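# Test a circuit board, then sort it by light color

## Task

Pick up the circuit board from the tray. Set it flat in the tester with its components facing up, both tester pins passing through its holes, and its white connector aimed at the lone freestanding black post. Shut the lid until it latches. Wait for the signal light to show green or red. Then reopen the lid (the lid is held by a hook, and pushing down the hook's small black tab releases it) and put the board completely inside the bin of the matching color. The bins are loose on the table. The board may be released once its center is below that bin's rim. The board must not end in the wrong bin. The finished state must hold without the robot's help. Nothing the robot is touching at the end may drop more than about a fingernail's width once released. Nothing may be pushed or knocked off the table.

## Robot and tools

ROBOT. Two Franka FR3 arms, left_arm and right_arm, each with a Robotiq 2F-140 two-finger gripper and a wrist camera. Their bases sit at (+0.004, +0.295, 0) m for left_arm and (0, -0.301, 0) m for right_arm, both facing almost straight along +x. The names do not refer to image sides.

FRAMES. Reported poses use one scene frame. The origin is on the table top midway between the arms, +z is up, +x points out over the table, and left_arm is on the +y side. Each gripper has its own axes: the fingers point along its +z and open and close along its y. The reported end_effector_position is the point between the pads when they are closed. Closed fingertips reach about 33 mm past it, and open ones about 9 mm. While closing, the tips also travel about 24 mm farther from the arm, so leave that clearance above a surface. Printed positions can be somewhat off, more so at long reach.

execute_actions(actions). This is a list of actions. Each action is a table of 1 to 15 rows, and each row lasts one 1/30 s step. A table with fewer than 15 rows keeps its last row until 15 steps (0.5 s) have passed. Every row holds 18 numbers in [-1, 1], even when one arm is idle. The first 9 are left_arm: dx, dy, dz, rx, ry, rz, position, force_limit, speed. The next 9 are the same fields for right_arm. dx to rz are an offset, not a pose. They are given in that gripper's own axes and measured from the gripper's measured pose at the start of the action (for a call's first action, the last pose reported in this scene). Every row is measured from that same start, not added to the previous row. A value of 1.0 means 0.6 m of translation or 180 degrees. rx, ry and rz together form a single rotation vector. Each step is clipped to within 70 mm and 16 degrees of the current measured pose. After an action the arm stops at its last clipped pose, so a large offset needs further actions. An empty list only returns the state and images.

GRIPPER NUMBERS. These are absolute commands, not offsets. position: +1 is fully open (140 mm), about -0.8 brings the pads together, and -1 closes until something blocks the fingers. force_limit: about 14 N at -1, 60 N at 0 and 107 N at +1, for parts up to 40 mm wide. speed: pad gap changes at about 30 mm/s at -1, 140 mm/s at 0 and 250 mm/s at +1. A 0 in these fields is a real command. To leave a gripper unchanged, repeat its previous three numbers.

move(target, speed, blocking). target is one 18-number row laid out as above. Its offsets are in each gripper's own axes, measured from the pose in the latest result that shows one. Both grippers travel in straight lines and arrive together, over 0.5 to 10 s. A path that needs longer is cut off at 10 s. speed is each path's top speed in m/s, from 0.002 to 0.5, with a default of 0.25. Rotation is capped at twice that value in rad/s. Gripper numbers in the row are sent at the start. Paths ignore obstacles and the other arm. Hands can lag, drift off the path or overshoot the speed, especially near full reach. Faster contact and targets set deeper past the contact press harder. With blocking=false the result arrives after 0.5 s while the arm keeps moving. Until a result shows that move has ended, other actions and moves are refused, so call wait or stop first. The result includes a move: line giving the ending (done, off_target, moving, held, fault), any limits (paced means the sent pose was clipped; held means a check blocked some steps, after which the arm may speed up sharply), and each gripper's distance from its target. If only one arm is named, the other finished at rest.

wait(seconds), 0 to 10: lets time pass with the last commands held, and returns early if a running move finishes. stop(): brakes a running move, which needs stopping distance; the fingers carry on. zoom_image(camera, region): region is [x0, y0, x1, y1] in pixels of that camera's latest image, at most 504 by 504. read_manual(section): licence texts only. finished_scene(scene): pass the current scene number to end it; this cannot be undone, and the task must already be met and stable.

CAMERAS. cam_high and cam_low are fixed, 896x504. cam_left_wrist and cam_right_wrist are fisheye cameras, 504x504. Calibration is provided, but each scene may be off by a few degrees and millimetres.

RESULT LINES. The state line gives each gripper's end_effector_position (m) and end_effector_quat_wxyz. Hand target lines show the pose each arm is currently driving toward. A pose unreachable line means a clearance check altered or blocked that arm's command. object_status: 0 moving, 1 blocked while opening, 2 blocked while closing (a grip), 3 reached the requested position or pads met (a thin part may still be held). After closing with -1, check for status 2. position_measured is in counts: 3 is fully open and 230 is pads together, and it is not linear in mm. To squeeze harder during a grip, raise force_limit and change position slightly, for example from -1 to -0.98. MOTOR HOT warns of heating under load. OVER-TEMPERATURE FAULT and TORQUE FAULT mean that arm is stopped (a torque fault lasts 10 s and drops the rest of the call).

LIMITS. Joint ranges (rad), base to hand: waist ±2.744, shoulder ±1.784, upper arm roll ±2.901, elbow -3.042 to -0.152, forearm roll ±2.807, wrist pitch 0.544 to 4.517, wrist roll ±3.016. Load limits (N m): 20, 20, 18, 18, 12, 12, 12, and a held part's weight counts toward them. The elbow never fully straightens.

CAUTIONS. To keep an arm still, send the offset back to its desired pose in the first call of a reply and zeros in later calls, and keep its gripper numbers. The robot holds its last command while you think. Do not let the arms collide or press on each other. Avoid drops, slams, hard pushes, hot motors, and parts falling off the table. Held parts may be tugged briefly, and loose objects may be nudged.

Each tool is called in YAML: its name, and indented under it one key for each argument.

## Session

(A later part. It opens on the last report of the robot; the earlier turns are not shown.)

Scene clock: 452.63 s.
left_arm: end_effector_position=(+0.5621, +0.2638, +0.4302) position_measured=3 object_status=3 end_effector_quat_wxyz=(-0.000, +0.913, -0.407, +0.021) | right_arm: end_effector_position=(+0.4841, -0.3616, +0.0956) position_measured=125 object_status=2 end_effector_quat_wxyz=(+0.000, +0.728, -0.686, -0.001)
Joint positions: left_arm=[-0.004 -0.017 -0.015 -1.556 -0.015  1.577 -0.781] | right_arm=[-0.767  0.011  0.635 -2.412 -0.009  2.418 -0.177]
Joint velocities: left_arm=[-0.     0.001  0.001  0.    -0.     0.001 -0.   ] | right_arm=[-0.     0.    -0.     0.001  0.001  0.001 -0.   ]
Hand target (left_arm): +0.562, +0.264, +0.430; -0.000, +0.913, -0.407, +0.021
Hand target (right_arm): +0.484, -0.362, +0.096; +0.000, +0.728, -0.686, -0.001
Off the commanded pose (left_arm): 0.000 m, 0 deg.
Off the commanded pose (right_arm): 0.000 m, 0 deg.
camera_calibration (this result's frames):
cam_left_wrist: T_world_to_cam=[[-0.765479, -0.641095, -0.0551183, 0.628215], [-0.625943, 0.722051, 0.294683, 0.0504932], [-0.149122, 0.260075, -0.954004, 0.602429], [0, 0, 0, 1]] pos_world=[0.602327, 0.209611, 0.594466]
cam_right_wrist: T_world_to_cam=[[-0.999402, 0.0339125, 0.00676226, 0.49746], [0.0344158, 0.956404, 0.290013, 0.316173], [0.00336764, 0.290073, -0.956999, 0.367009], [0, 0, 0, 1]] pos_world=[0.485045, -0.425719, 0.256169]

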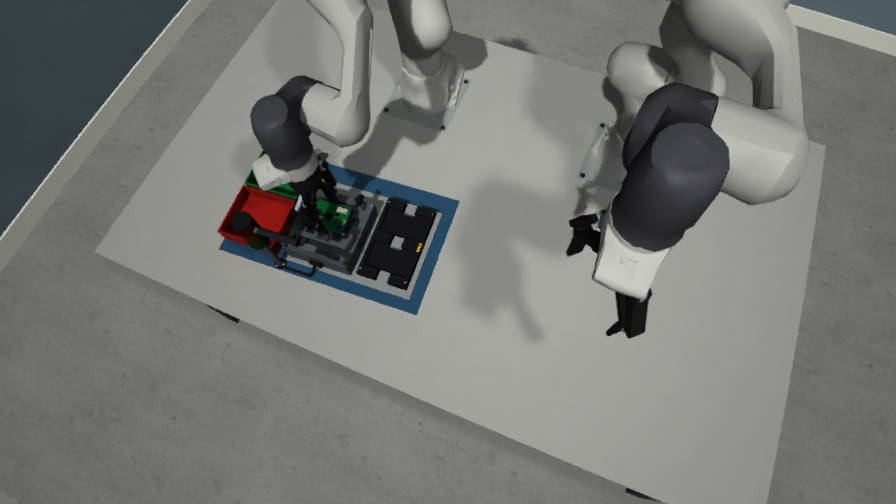

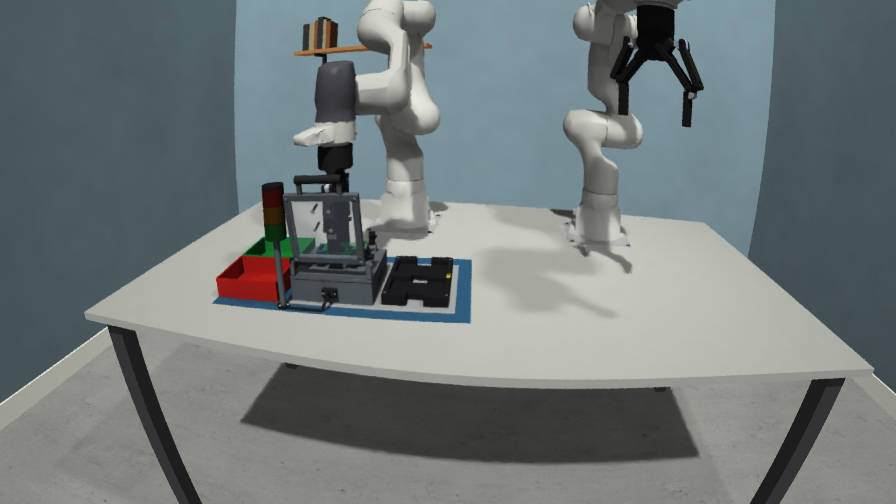

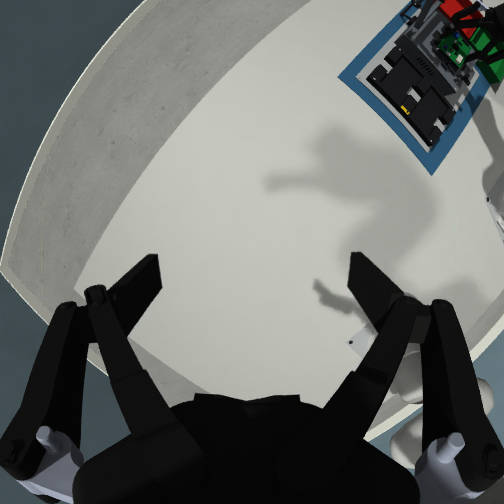

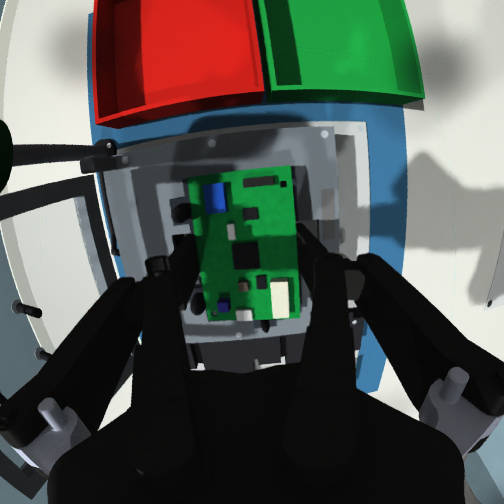

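Lift to see the pins.

execute_actions:
  actions:
    - [[0,0,0,0,0,0,1,0,0, 0,0,-0.03,0,0,0,-1,-0.5,-0.6]]
    - [[0,0,0,0,0,0,1,0,0, 0,0,0,0,0,0,-1,-0.5,-0.6]]

zoom_image:
  camera: "cam_right_wrist"
  region: [160, 140, 350, 330]

zoom_image:
  camera: "cam_low"
  region: [270, 170, 410, 290]

Scene clock: 458.60 s.
left_arm: end_effector_position=(+0.5621, +0.2638, +0.4302) position_measured=3 object_status=3 end_effector_quat_wxyz=(-0.000, +0.913, -0.407, +0.021) | right_arm: end_effector_position=(+0.4851, -0.3623, +0.1130) position_measured=125 object_status=2 end_effector_quat_wxyz=(-0.000, +0.725, -0.689, +0.001)
Joint positions: left_arm=[-0.004 -0.017 -0.015 -1.556 -0.015  1.577 -0.781] | right_arm=[-0.768 -0.03   0.635 -2.399  0.025  2.376 -0.194]
Joint velocities: left_arm=[ 0.     0.001 -0.002  0.001  0.001 -0.     0.001] | right_arm=[ 0.    -0.001 -0.    -0.001 -0.    -0.001  0.   ]
Hand target (left_arm): +0.562, +0.264, +0.430; -0.000, +0.913, -0.407, +0.021
Hand target (right_arm): +0.485, -0.362, +0.113; -0.000, +0.725, -0.689, +0.001
Off the commanded pose (left_arm): 0.000 m, 0 deg.
Off the commanded pose (right_arm): 0.000 m, 0 deg.
camera_calibration (this result's frames):
cam_left_wrist: T_world_to_cam=[[-0.765479, -0.641095, -0.0551185, 0.628215], [-0.625942, 0.722051, 0.294683, 0.0504933], [-0.149121, 0.260075, -0.954004, 0.602429], [0, 0, 0, 1]] pos_world=[0.602327, 0.20961, 0.594466]
cam_right_wrist: T_world_to_cam=[[-0.999128, 0.0416242, 0.00330856, 0.50141], [0.0408066, 0.956557, 0.288677, 0.308835], [0.00885113, 0.28856, -0.957421, 0.380709], [0, 0, 0, 1]] pos_world=[0.485001, -0.426146, 0.273686]

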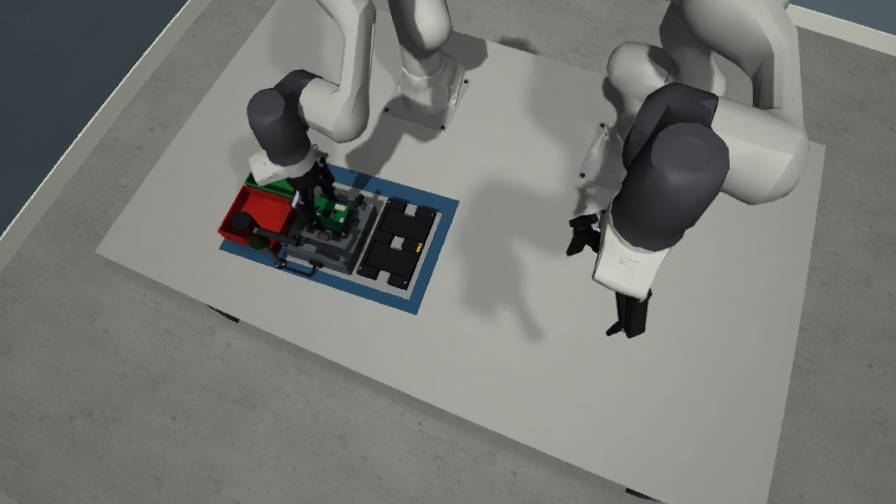

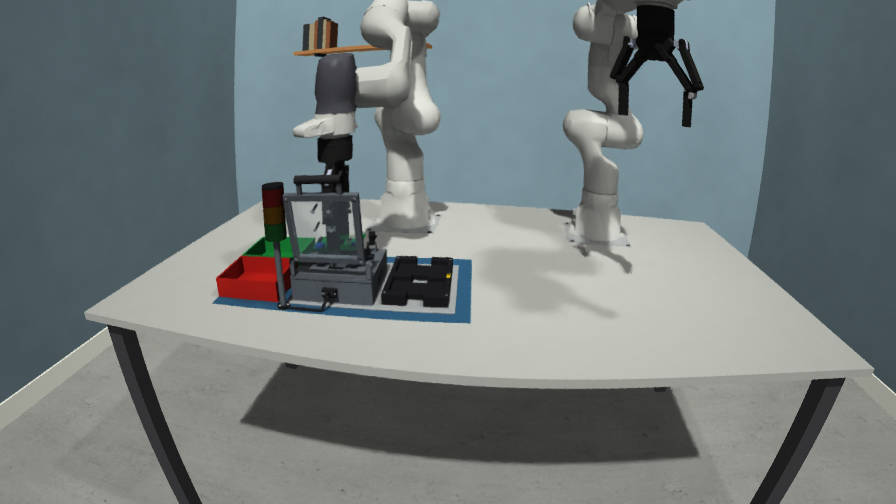

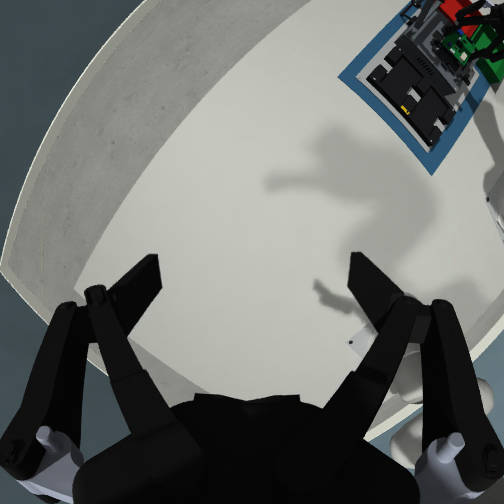

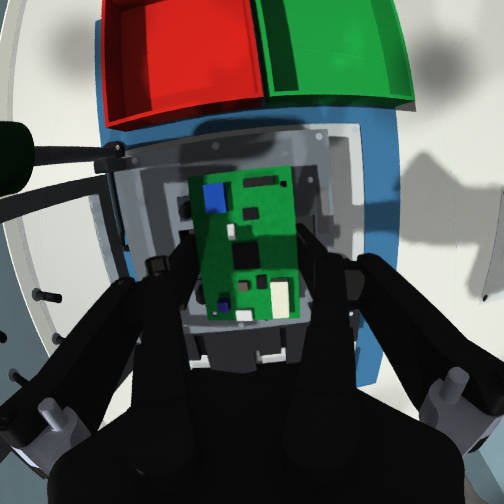

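Region (160, 140, 350, 330) of cam_right_wrist's 504x504 image, scaled by 2.653, with more detail than that image has.

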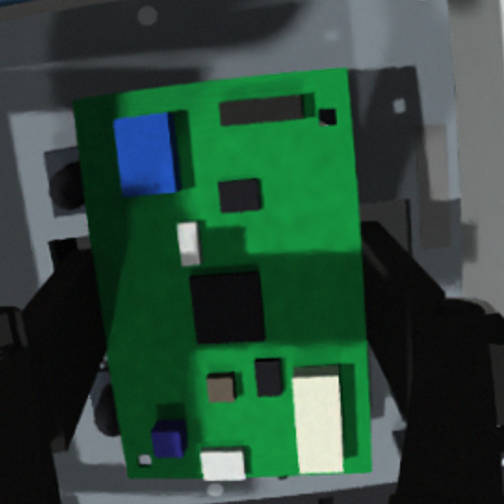

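Region (270, 170, 410, 290) of cam_low's 896x504 image, scaled by 3.600, with more detail than that image has; it fills the top 432 rows of this view, and the rest is white.

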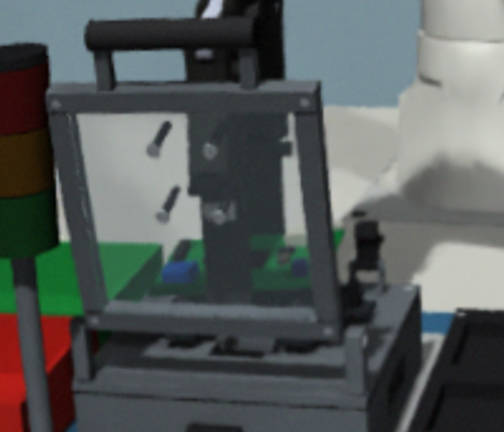

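execute_actions:
  actions:
    - [[0,0,0,0,0,0,1,0,0, -0.007,0.002,0.018,0,0,0,-1,-0.5,-0.6]]
    - [[0,0,0,0,0,0,1,0,0, 0,0,0,0,0,0,-1,-0.5,-0.6]]

zoom_image:
  camera: "cam_right_wrist"
  region: [160, 140, 350, 330]

Scene clock: 481.90 s.
left_arm: end_effector_position=(+0.5621, +0.2638, +0.4302) position_measured=3 object_status=3 end_effector_quat_wxyz=(-0.000, +0.913, -0.407, +0.021) | right_arm: end_effector_position=(+0.4825, -0.3589, +0.1026) position_measured=125 object_status=2 end_effector_quat_wxyz=(+0.001, +0.726, -0.687, -0.001)
Joint positions: left_arm=[-0.004 -0.017 -0.015 -1.556 -0.015  1.577 -0.781] | right_arm=[-0.765 -0.012  0.638 -2.413  0.011  2.401 -0.182]
Joint velocities: left_arm=[-0.001  0.002 -0.001  0.001 -0.    -0.     0.002] | right_arm=[-0.001  0.    -0.001  0.001  0.     0.001  0.001]
Hand target (left_arm): +0.562, +0.264, +0.430; -0.000, +0.913, -0.407, +0.021
Hand target (right_arm): +0.482, -0.359, +0.103; +0.001, +0.726, -0.687, -0.001
Off the commanded pose (left_arm): 0.000 m, 0 deg.
Off the commanded pose (right_arm): 0.000 m, 0 deg.
camera_calibration (this result's frames):
cam_left_wrist: T_world_to_cam=[[-0.765479, -0.641095, -0.0551186, 0.628215], [-0.625943, 0.722051, 0.294683, 0.0504932], [-0.149121, 0.260075, -0.954004, 0.602428], [0, 0, 0, 1]] pos_world=[0.602326, 0.209611, 0.594466]
cam_right_wrist: T_world_to_cam=[[-0.999247, 0.0381675, 0.00698837, 0.497182], [0.0385534, 0.956257, 0.289975, 0.309611], [0.00438494, 0.290026, -0.957009, 0.372417], [0, 0, 0, 1]] pos_world=[0.483238, -0.423055, 0.263152]

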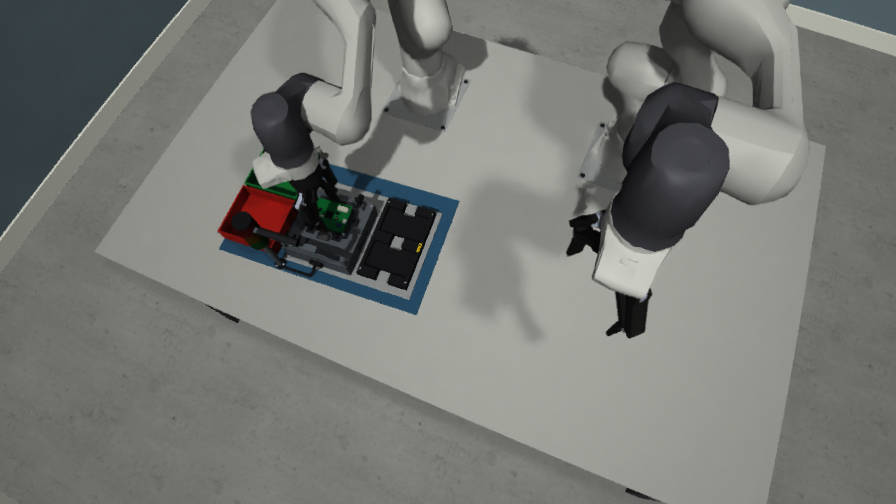

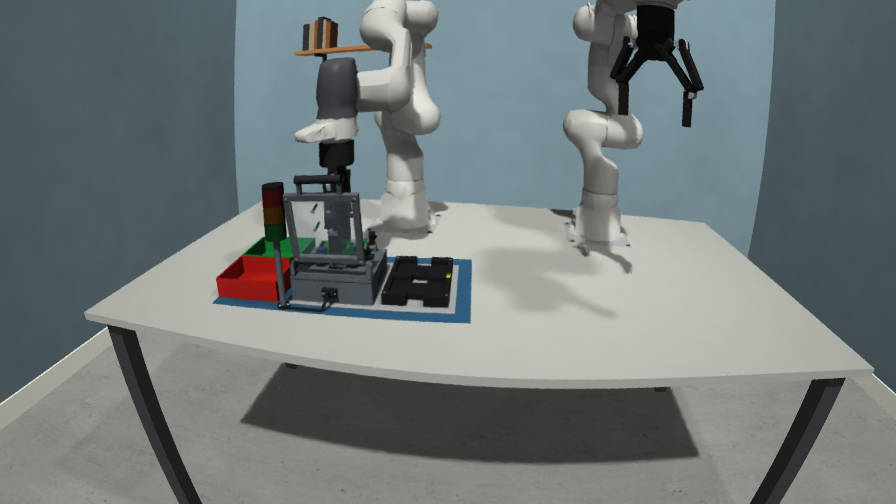

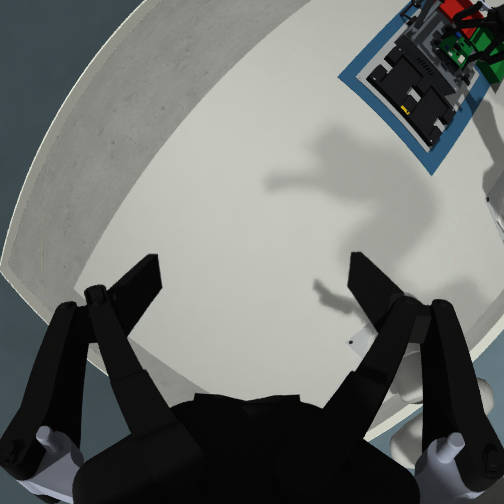

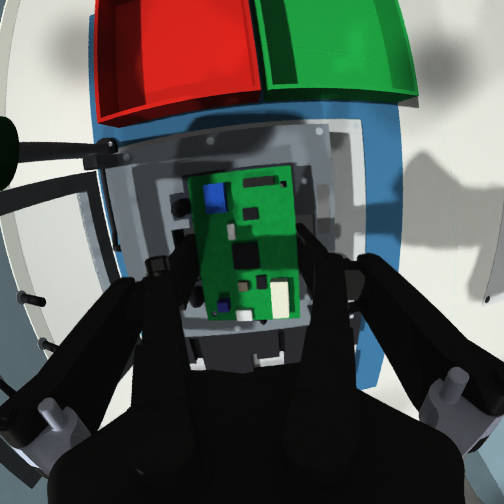

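Region (160, 140, 350, 330) of cam_right_wrist's 504x504 image, scaled by 2.653, with more detail than that image has.

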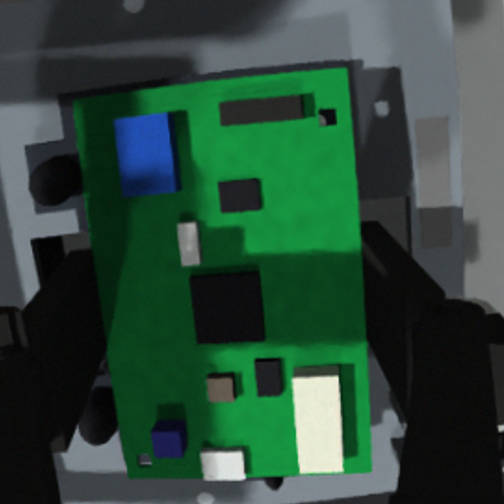

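zoom_image:
  camera: "cam_right_wrist"
  region: [265, 165, 315, 205]

zoom_image:
  camera: "cam_right_wrist"
  region: [190, 290, 240, 330]

Region (265, 165, 315, 205) of cam_right_wrist's 504x504 image, scaled by 10.080, with more detail than that image has; it fills the top 403 rows of this view, and the rest is white.

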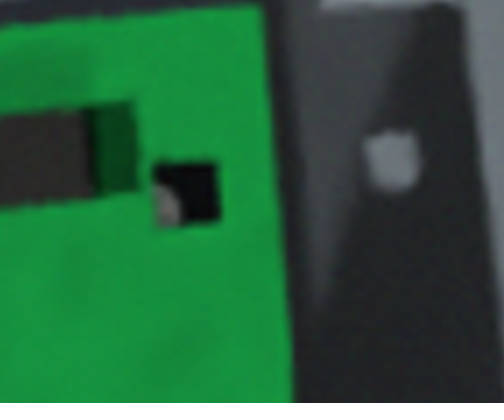

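Region (190, 290, 240, 330) of cam_right_wrist's 504x504 image, scaled by 10.080, with more detail than that image has; it fills the top 403 rows of this view, and the rest is white.

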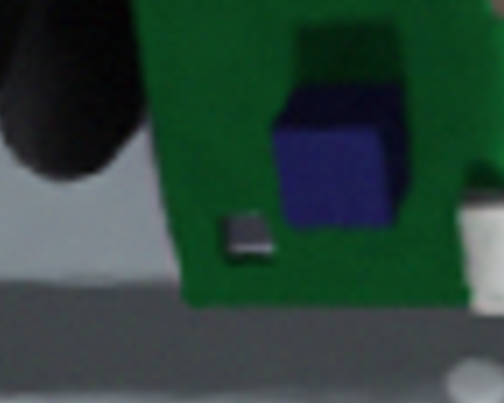

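execute_actions:
  actions:
    - [[0,0,0,0,0,0,1,0,0, -0.005,-0.005,0.003,0,0,0,-1,-0.5,-0.6]]
    - [[0,0,0,0,0,0,1,0,0, 0,0,0,0,0,0,-1,-0.5,-0.6]]

zoom_image:
  camera: "cam_right_wrist"
  region: [265, 165, 315, 205]

zoom_image:
  camera: "cam_right_wrist"
  region: [160, 140, 350, 330]

Scene clock: 500.43 s.
left_arm: end_effector_position=(+0.5621, +0.2638, +0.4302) position_measured=3 object_status=3 end_effector_quat_wxyz=(-0.000, +0.913, -0.407, +0.021) | right_arm: end_effector_position=(+0.4836, -0.3568, +0.1003) position_measured=125 object_status=2 end_effector_quat_wxyz=(+0.001, +0.727, -0.687, -0.003)
Joint positions: left_arm=[-0.004 -0.017 -0.015 -1.556 -0.015  1.577 -0.781] | right_arm=[-0.762 -0.001  0.639 -2.408  0.002  2.401 -0.174]
Joint velocities: left_arm=[-0.    -0.    -0.    -0.001  0.    -0.     0.001] | right_arm=[-0.    -0.001  0.    -0.001  0.     0.     0.   ]
Hand target (left_arm): +0.562, +0.264, +0.430; -0.000, +0.913, -0.407, +0.021
Hand target (right_arm): +0.484, -0.357, +0.100; +0.001, +0.727, -0.687, -0.003
Off the commanded pose (left_arm): 0.000 m, 0 deg.
Off the commanded pose (right_arm): 0.000 m, 0 deg.
camera_calibration (this result's frames):
cam_left_wrist: T_world_to_cam=[[-0.765479, -0.641095, -0.0551184, 0.628215], [-0.625942, 0.722051, 0.294683, 0.0504932], [-0.149122, 0.260075, -0.954004, 0.602429], [0, 0, 0, 1]] pos_world=[0.602327, 0.20961, 0.594466]
cam_right_wrist: T_world_to_cam=[[-0.999302, 0.0358188, 0.0106253, 0.497015], [0.0373607, 0.956049, 0.290816, 0.308594], [0.000258334, 0.29101, -0.95672, 0.371989], [0, 0, 0, 1]] pos_world=[0.485043, -0.421086, 0.260864]

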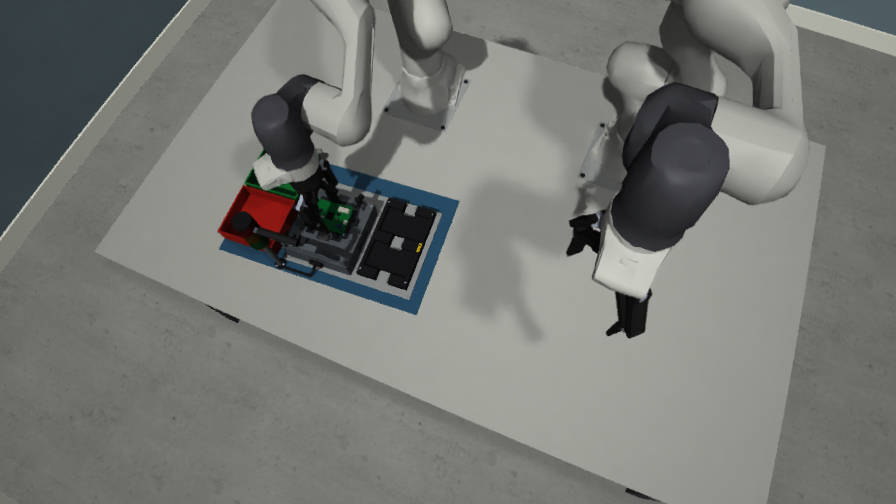

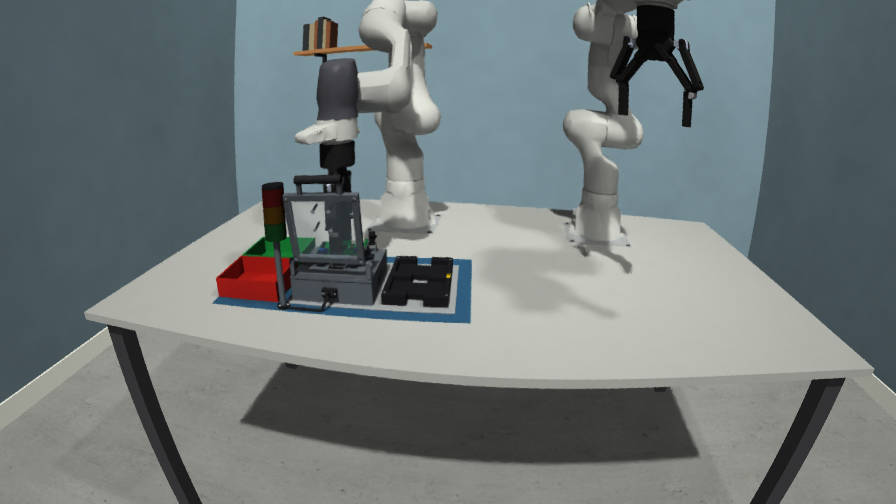

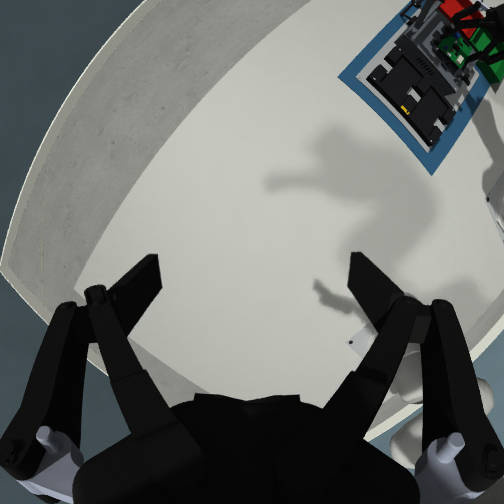

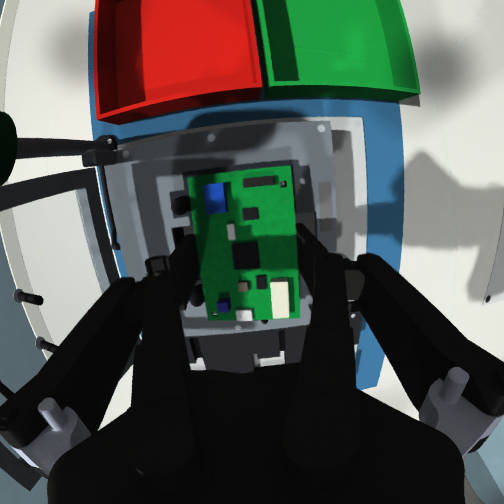

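Region (265, 165, 315, 205) of cam_right_wrist's 504x504 image, scaled by 10.080, with more detail than that image has; it fills the top 403 rows of this view, and the rest is white.

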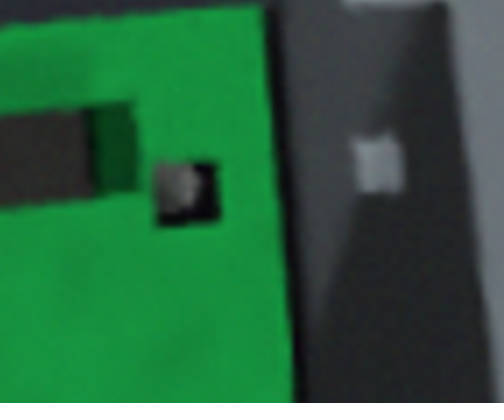

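Region (160, 140, 350, 330) of cam_right_wrist's 504x504 image, scaled by 2.653, with more detail than that image has.

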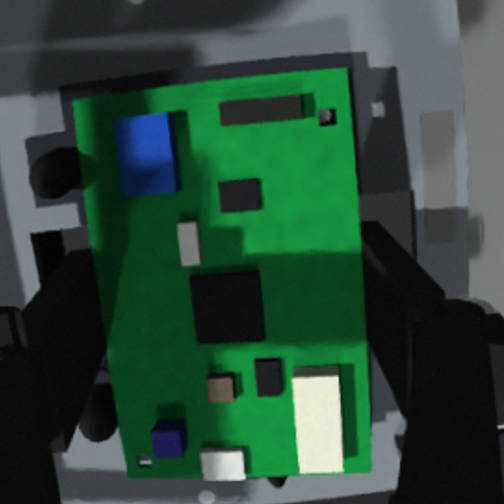

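execute_actions:
  actions:
    - [[0,0,0,0,0,0,1,0,0, 0.001,0,0.009,0,0,0,-1,-0.5,-0.6]]
    - [[0,0,0,0,0,0,1,0,0, 0,0,0,0,0,0,-1,-0.5,-0.6]]

zoom_image:
  camera: "cam_right_wrist"
  region: [160, 140, 350, 330]

Scene clock: 507.53 s.
left_arm: end_effector_position=(+0.5621, +0.2638, +0.4302) position_measured=3 object_status=3 end_effector_quat_wxyz=(-0.000, +0.913, -0.407, +0.021) | right_arm: end_effector_position=(+0.4836, -0.3567, +0.0961) position_measured=125 object_status=2 end_effector_quat_wxyz=(+0.002, +0.729, -0.685, -0.003)
Joint positions: left_arm=[-0.004 -0.017 -0.015 -1.556 -0.015  1.577 -0.781] | right_arm=[-0.762  0.01   0.639 -2.41  -0.007  2.411 -0.171]
Joint velocities: left_arm=[-0.002 -0.     0.     0.001  0.001  0.001  0.   ] | right_arm=[-0.001  0.    -0.     0.001  0.    -0.    -0.001]
Hand target (left_arm): +0.562, +0.264, +0.430; -0.000, +0.913, -0.407, +0.021
Hand target (right_arm): +0.484, -0.357, +0.096; +0.002, +0.729, -0.685, -0.003
Off the commanded pose (left_arm): 0.000 m, 0 deg.
Off the commanded pose (right_arm): 0.000 m, 0 deg.
camera_calibration (this result's frames):
cam_left_wrist: T_world_to_cam=[[-0.765479, -0.641095, -0.0551185, 0.628215], [-0.625943, 0.722051, 0.294683, 0.0504933], [-0.149121, 0.260075, -0.954004, 0.602428], [0, 0, 0, 1]] pos_world=[0.602327, 0.209611, 0.594466]
cam_right_wrist: T_world_to_cam=[[-0.999453, 0.031058, 0.0113605, 0.495384], [0.0330201, 0.956164, 0.290962, 0.311858], [-0.00182579, 0.291178, -0.956667, 0.368952], [0, 0, 0, 1]] pos_world=[0.485489, -0.421004, 0.256598]

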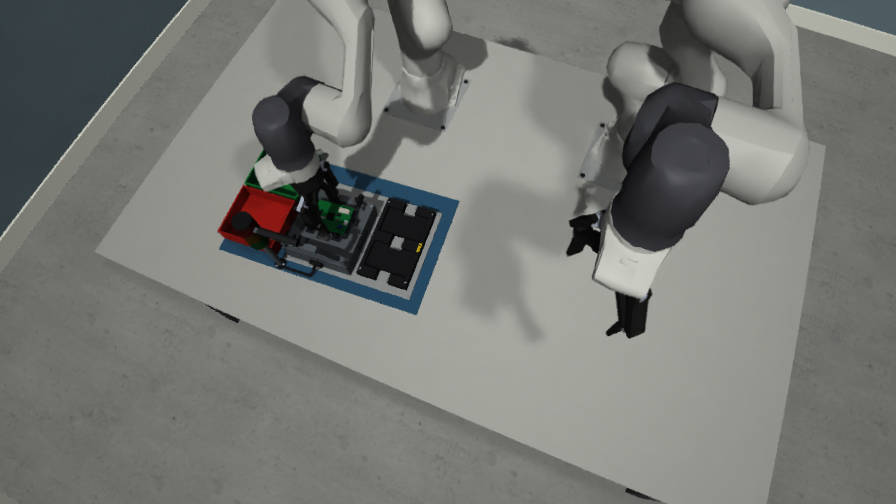

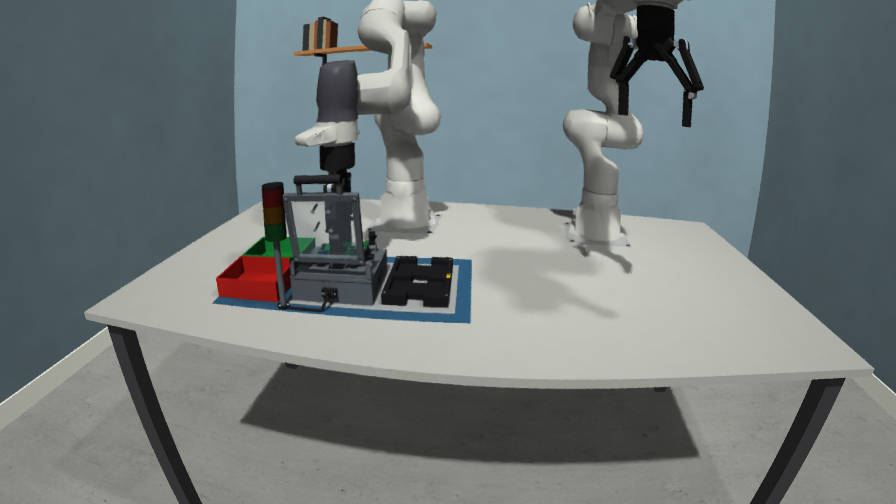

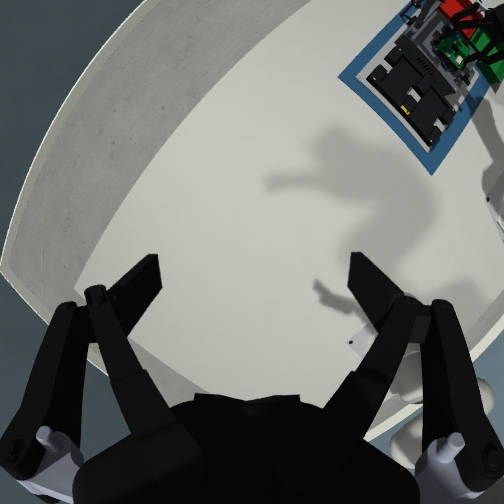

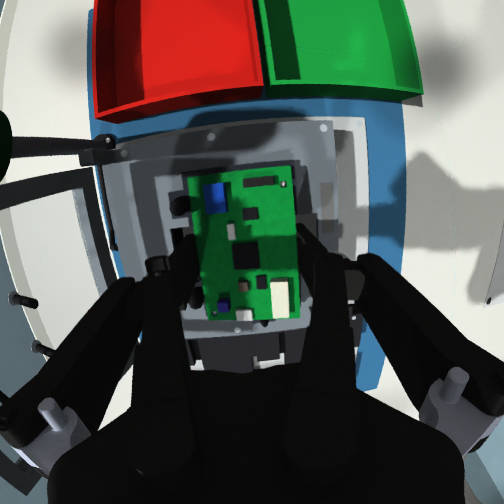

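Region (160, 140, 350, 330) of cam_right_wrist's 504x504 image, scaled by 2.653, with more detail than that image has.

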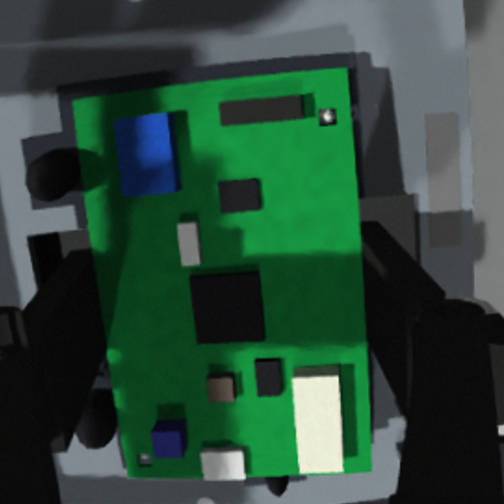

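execute_actions:
  actions:
    - [[0,0,0,0,0,0,1,0,0, 0,0,0.008,0,0,0,-1,-0.5,-0.6]]
    - [[0,0,0,0,0,0,1,0,0, 0,0,0,0,0,0,-1,-0.5,-0.6]]

zoom_image:
  camera: "cam_right_wrist"
  region: [160, 140, 350, 330]

Scene clock: 511.90 s.
left_arm: end_effector_position=(+0.5621, +0.2638, +0.4302) position_measured=3 object_status=3 end_effector_quat_wxyz=(-0.000, +0.913, -0.407, +0.021) | right_arm: end_effector_position=(+0.4843, -0.3569, +0.0946) position_measured=125 object_status=2 end_effector_quat_wxyz=(+0.002, +0.730, -0.684, -0.002)
Joint positions: left_arm=[-0.004 -0.017 -0.015 -1.556 -0.015  1.577 -0.781] | right_arm=[-0.762  0.015  0.639 -2.41  -0.015  2.416 -0.168]
Joint velocities: left_arm=[ 0.    -0.    -0.001  0.002 -0.002  0.001 -0.001] | right_arm=[ 0.001  0.     0.001  0.    -0.001  0.    -0.001]
Hand target (left_arm): +0.562, +0.264, +0.430; -0.000, +0.913, -0.407, +0.021
Hand target (right_arm): +0.484, -0.357, +0.094; +0.002, +0.730, -0.684, -0.002
Off the commanded pose (left_arm): 0.000 m, 0 deg.
Off the commanded pose (right_arm): 0.000 m, 0 deg.
camera_calibration (this result's frames):
cam_left_wrist: T_world_to_cam=[[-0.765479, -0.641095, -0.0551185, 0.628215], [-0.625942, 0.722051, 0.294683, 0.0504932], [-0.149121, 0.260075, -0.954004, 0.602429], [0, 0, 0, 1]] pos_world=[0.602327, 0.20961, 0.594466]
cam_right_wrist: T_world_to_cam=[[-0.999567, 0.027589, 0.0101959, 0.495042], [0.0293581, 0.956974, 0.288686, 0.314757], [-0.00179267, 0.288861, -0.957369, 0.366866], [0, 0, 0, 1]] pos_world=[0.486244, -0.420845, 0.255312]

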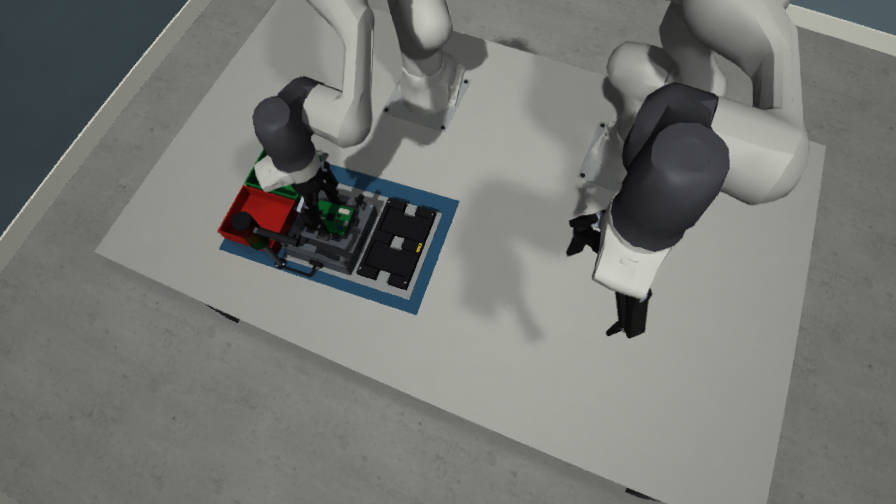

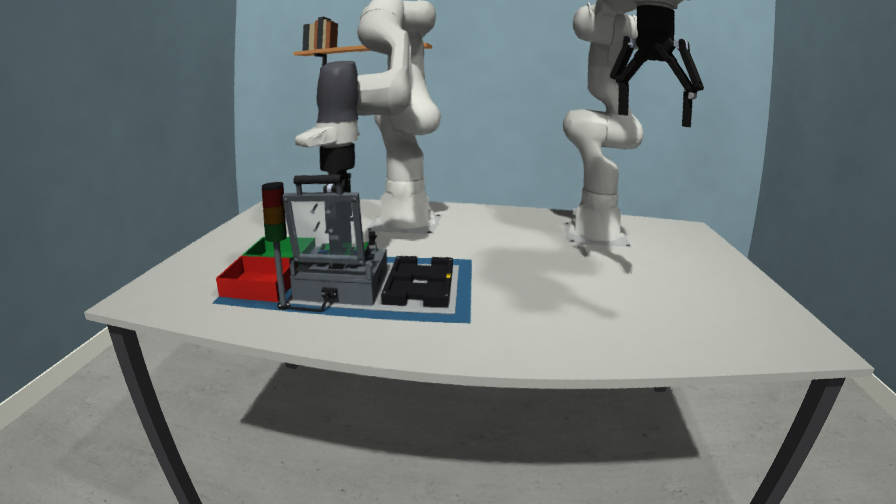

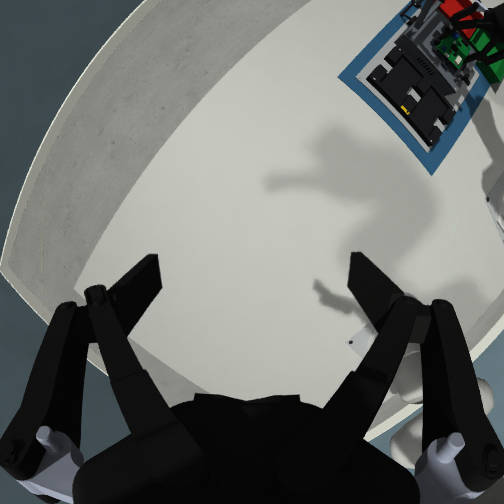

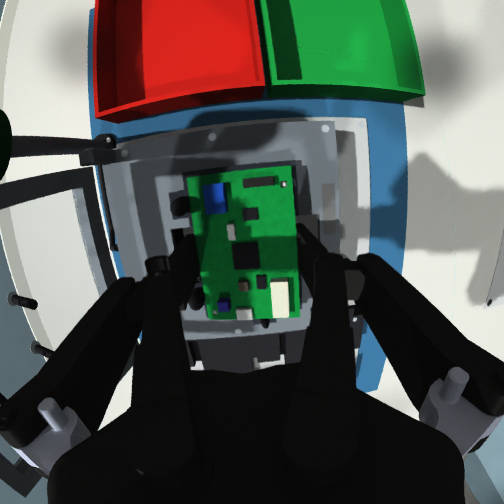

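Region (160, 140, 350, 330) of cam_right_wrist's 504x504 image, scaled by 2.653, with more detail than that image has.

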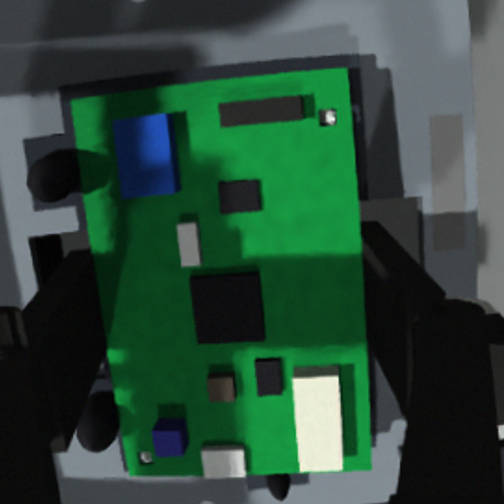

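execute_actions:
  actions:
    - [[0,0,0,0,0,0,1,0,0, 0,0,0.007,0,0,0,-1,-0.5,-0.6]]
    - [[0,0,0,0,0,0,1,0,0, 0,0,0,0,0,0,-1,-0.5,-0.6]]

zoom_image:
  camera: "cam_right_wrist"
  region: [160, 140, 350, 330]

Scene clock: 518.83 s.
left_arm: end_effector_position=(+0.5621, +0.2638, +0.4302) position_measured=3 object_status=3 end_effector_quat_wxyz=(-0.000, +0.913, -0.407, +0.021) | right_arm: end_effector_position=(+0.4842, -0.3569, +0.0939) position_measured=125 object_status=2 end_effector_quat_wxyz=(+0.004, +0.731, -0.682, -0.001)
Joint positions: left_arm=[-0.004 -0.017 -0.015 -1.556 -0.015  1.577 -0.781] | right_arm=[-0.76   0.017  0.639 -2.41  -0.022  2.417 -0.166]
Joint velocities: left_arm=[ 0.002  0.     0.     0.002  0.002 -0.     0.001] | right_arm=[ 0.    -0.     0.    -0.001  0.     0.    -0.001]
Hand target (left_arm): +0.562, +0.264, +0.430; -0.000, +0.913, -0.407, +0.021
Hand target (right_arm): +0.484, -0.357, +0.093; +0.003, +0.731, -0.682, -0.002
Off the commanded pose (left_arm): 0.000 m, 0 deg.
Off the commanded pose (right_arm): 0.001 m, 0 deg.
camera_calibration (this result's frames):
cam_left_wrist: T_world_to_cam=[[-0.76548, -0.641095, -0.0551186, 0.628215], [-0.625942, 0.722051, 0.294683, 0.0504932], [-0.149121, 0.260075, -0.954004, 0.602428], [0, 0, 0, 1]] pos_world=[0.602327, 0.20961, 0.594466]
cam_right_wrist: T_world_to_cam=[[-0.999651, 0.0238715, 0.011277, 0.493526], [0.0260998, 0.9579, 0.285914, 0.317163], [-0.00397701, 0.286109, -0.958189, 0.366273], [0, 0, 0, 1]] pos_world=[0.486533, -0.420386, 0.254712]

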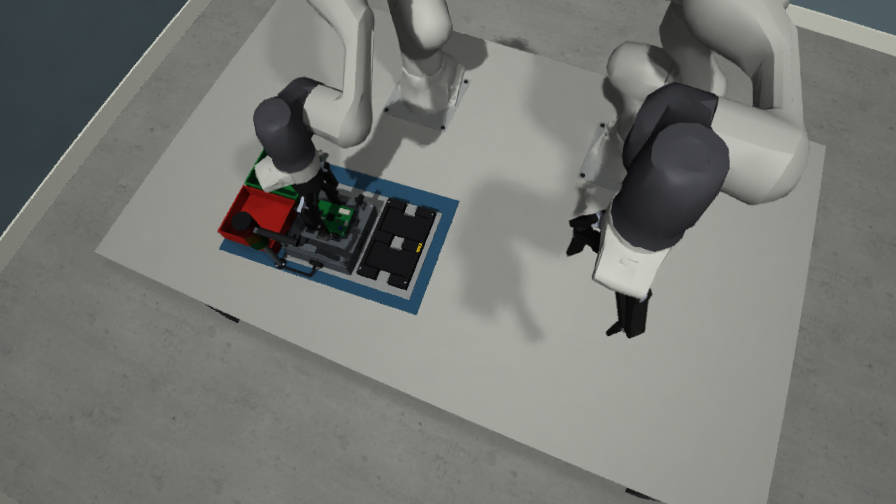

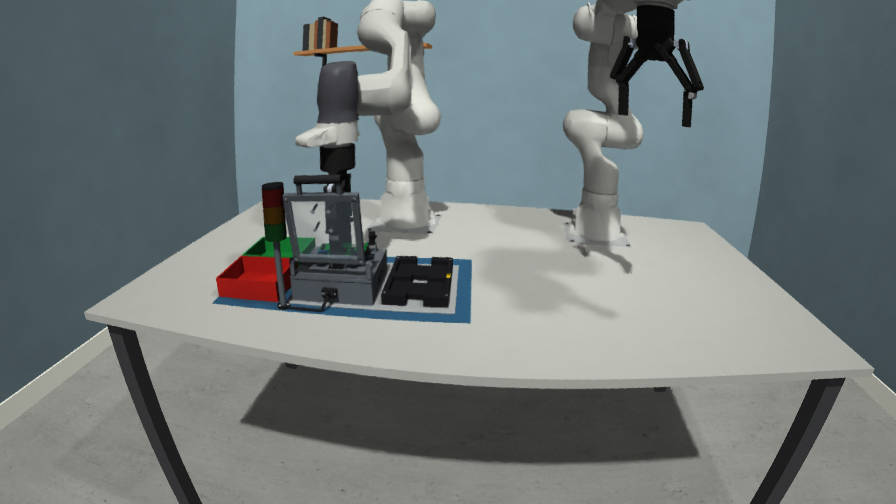

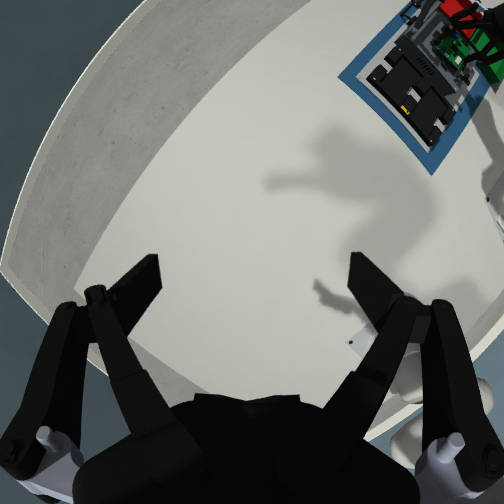

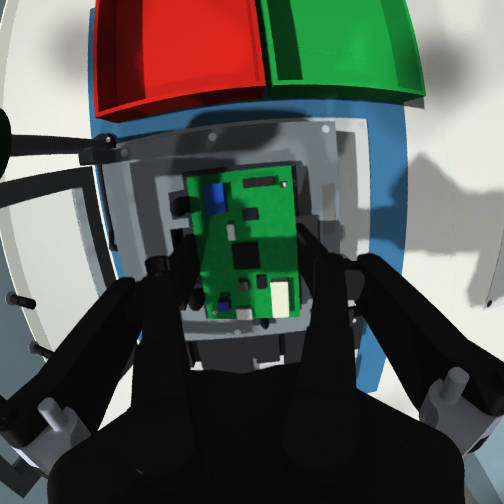

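Region (160, 140, 350, 330) of cam_right_wrist's 504x504 image, scaled by 2.653, with more detail than that image has.

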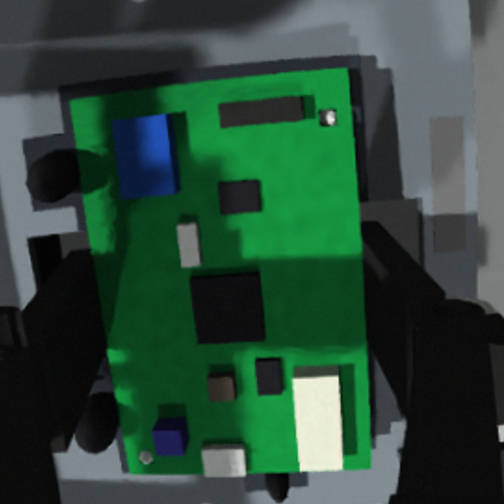

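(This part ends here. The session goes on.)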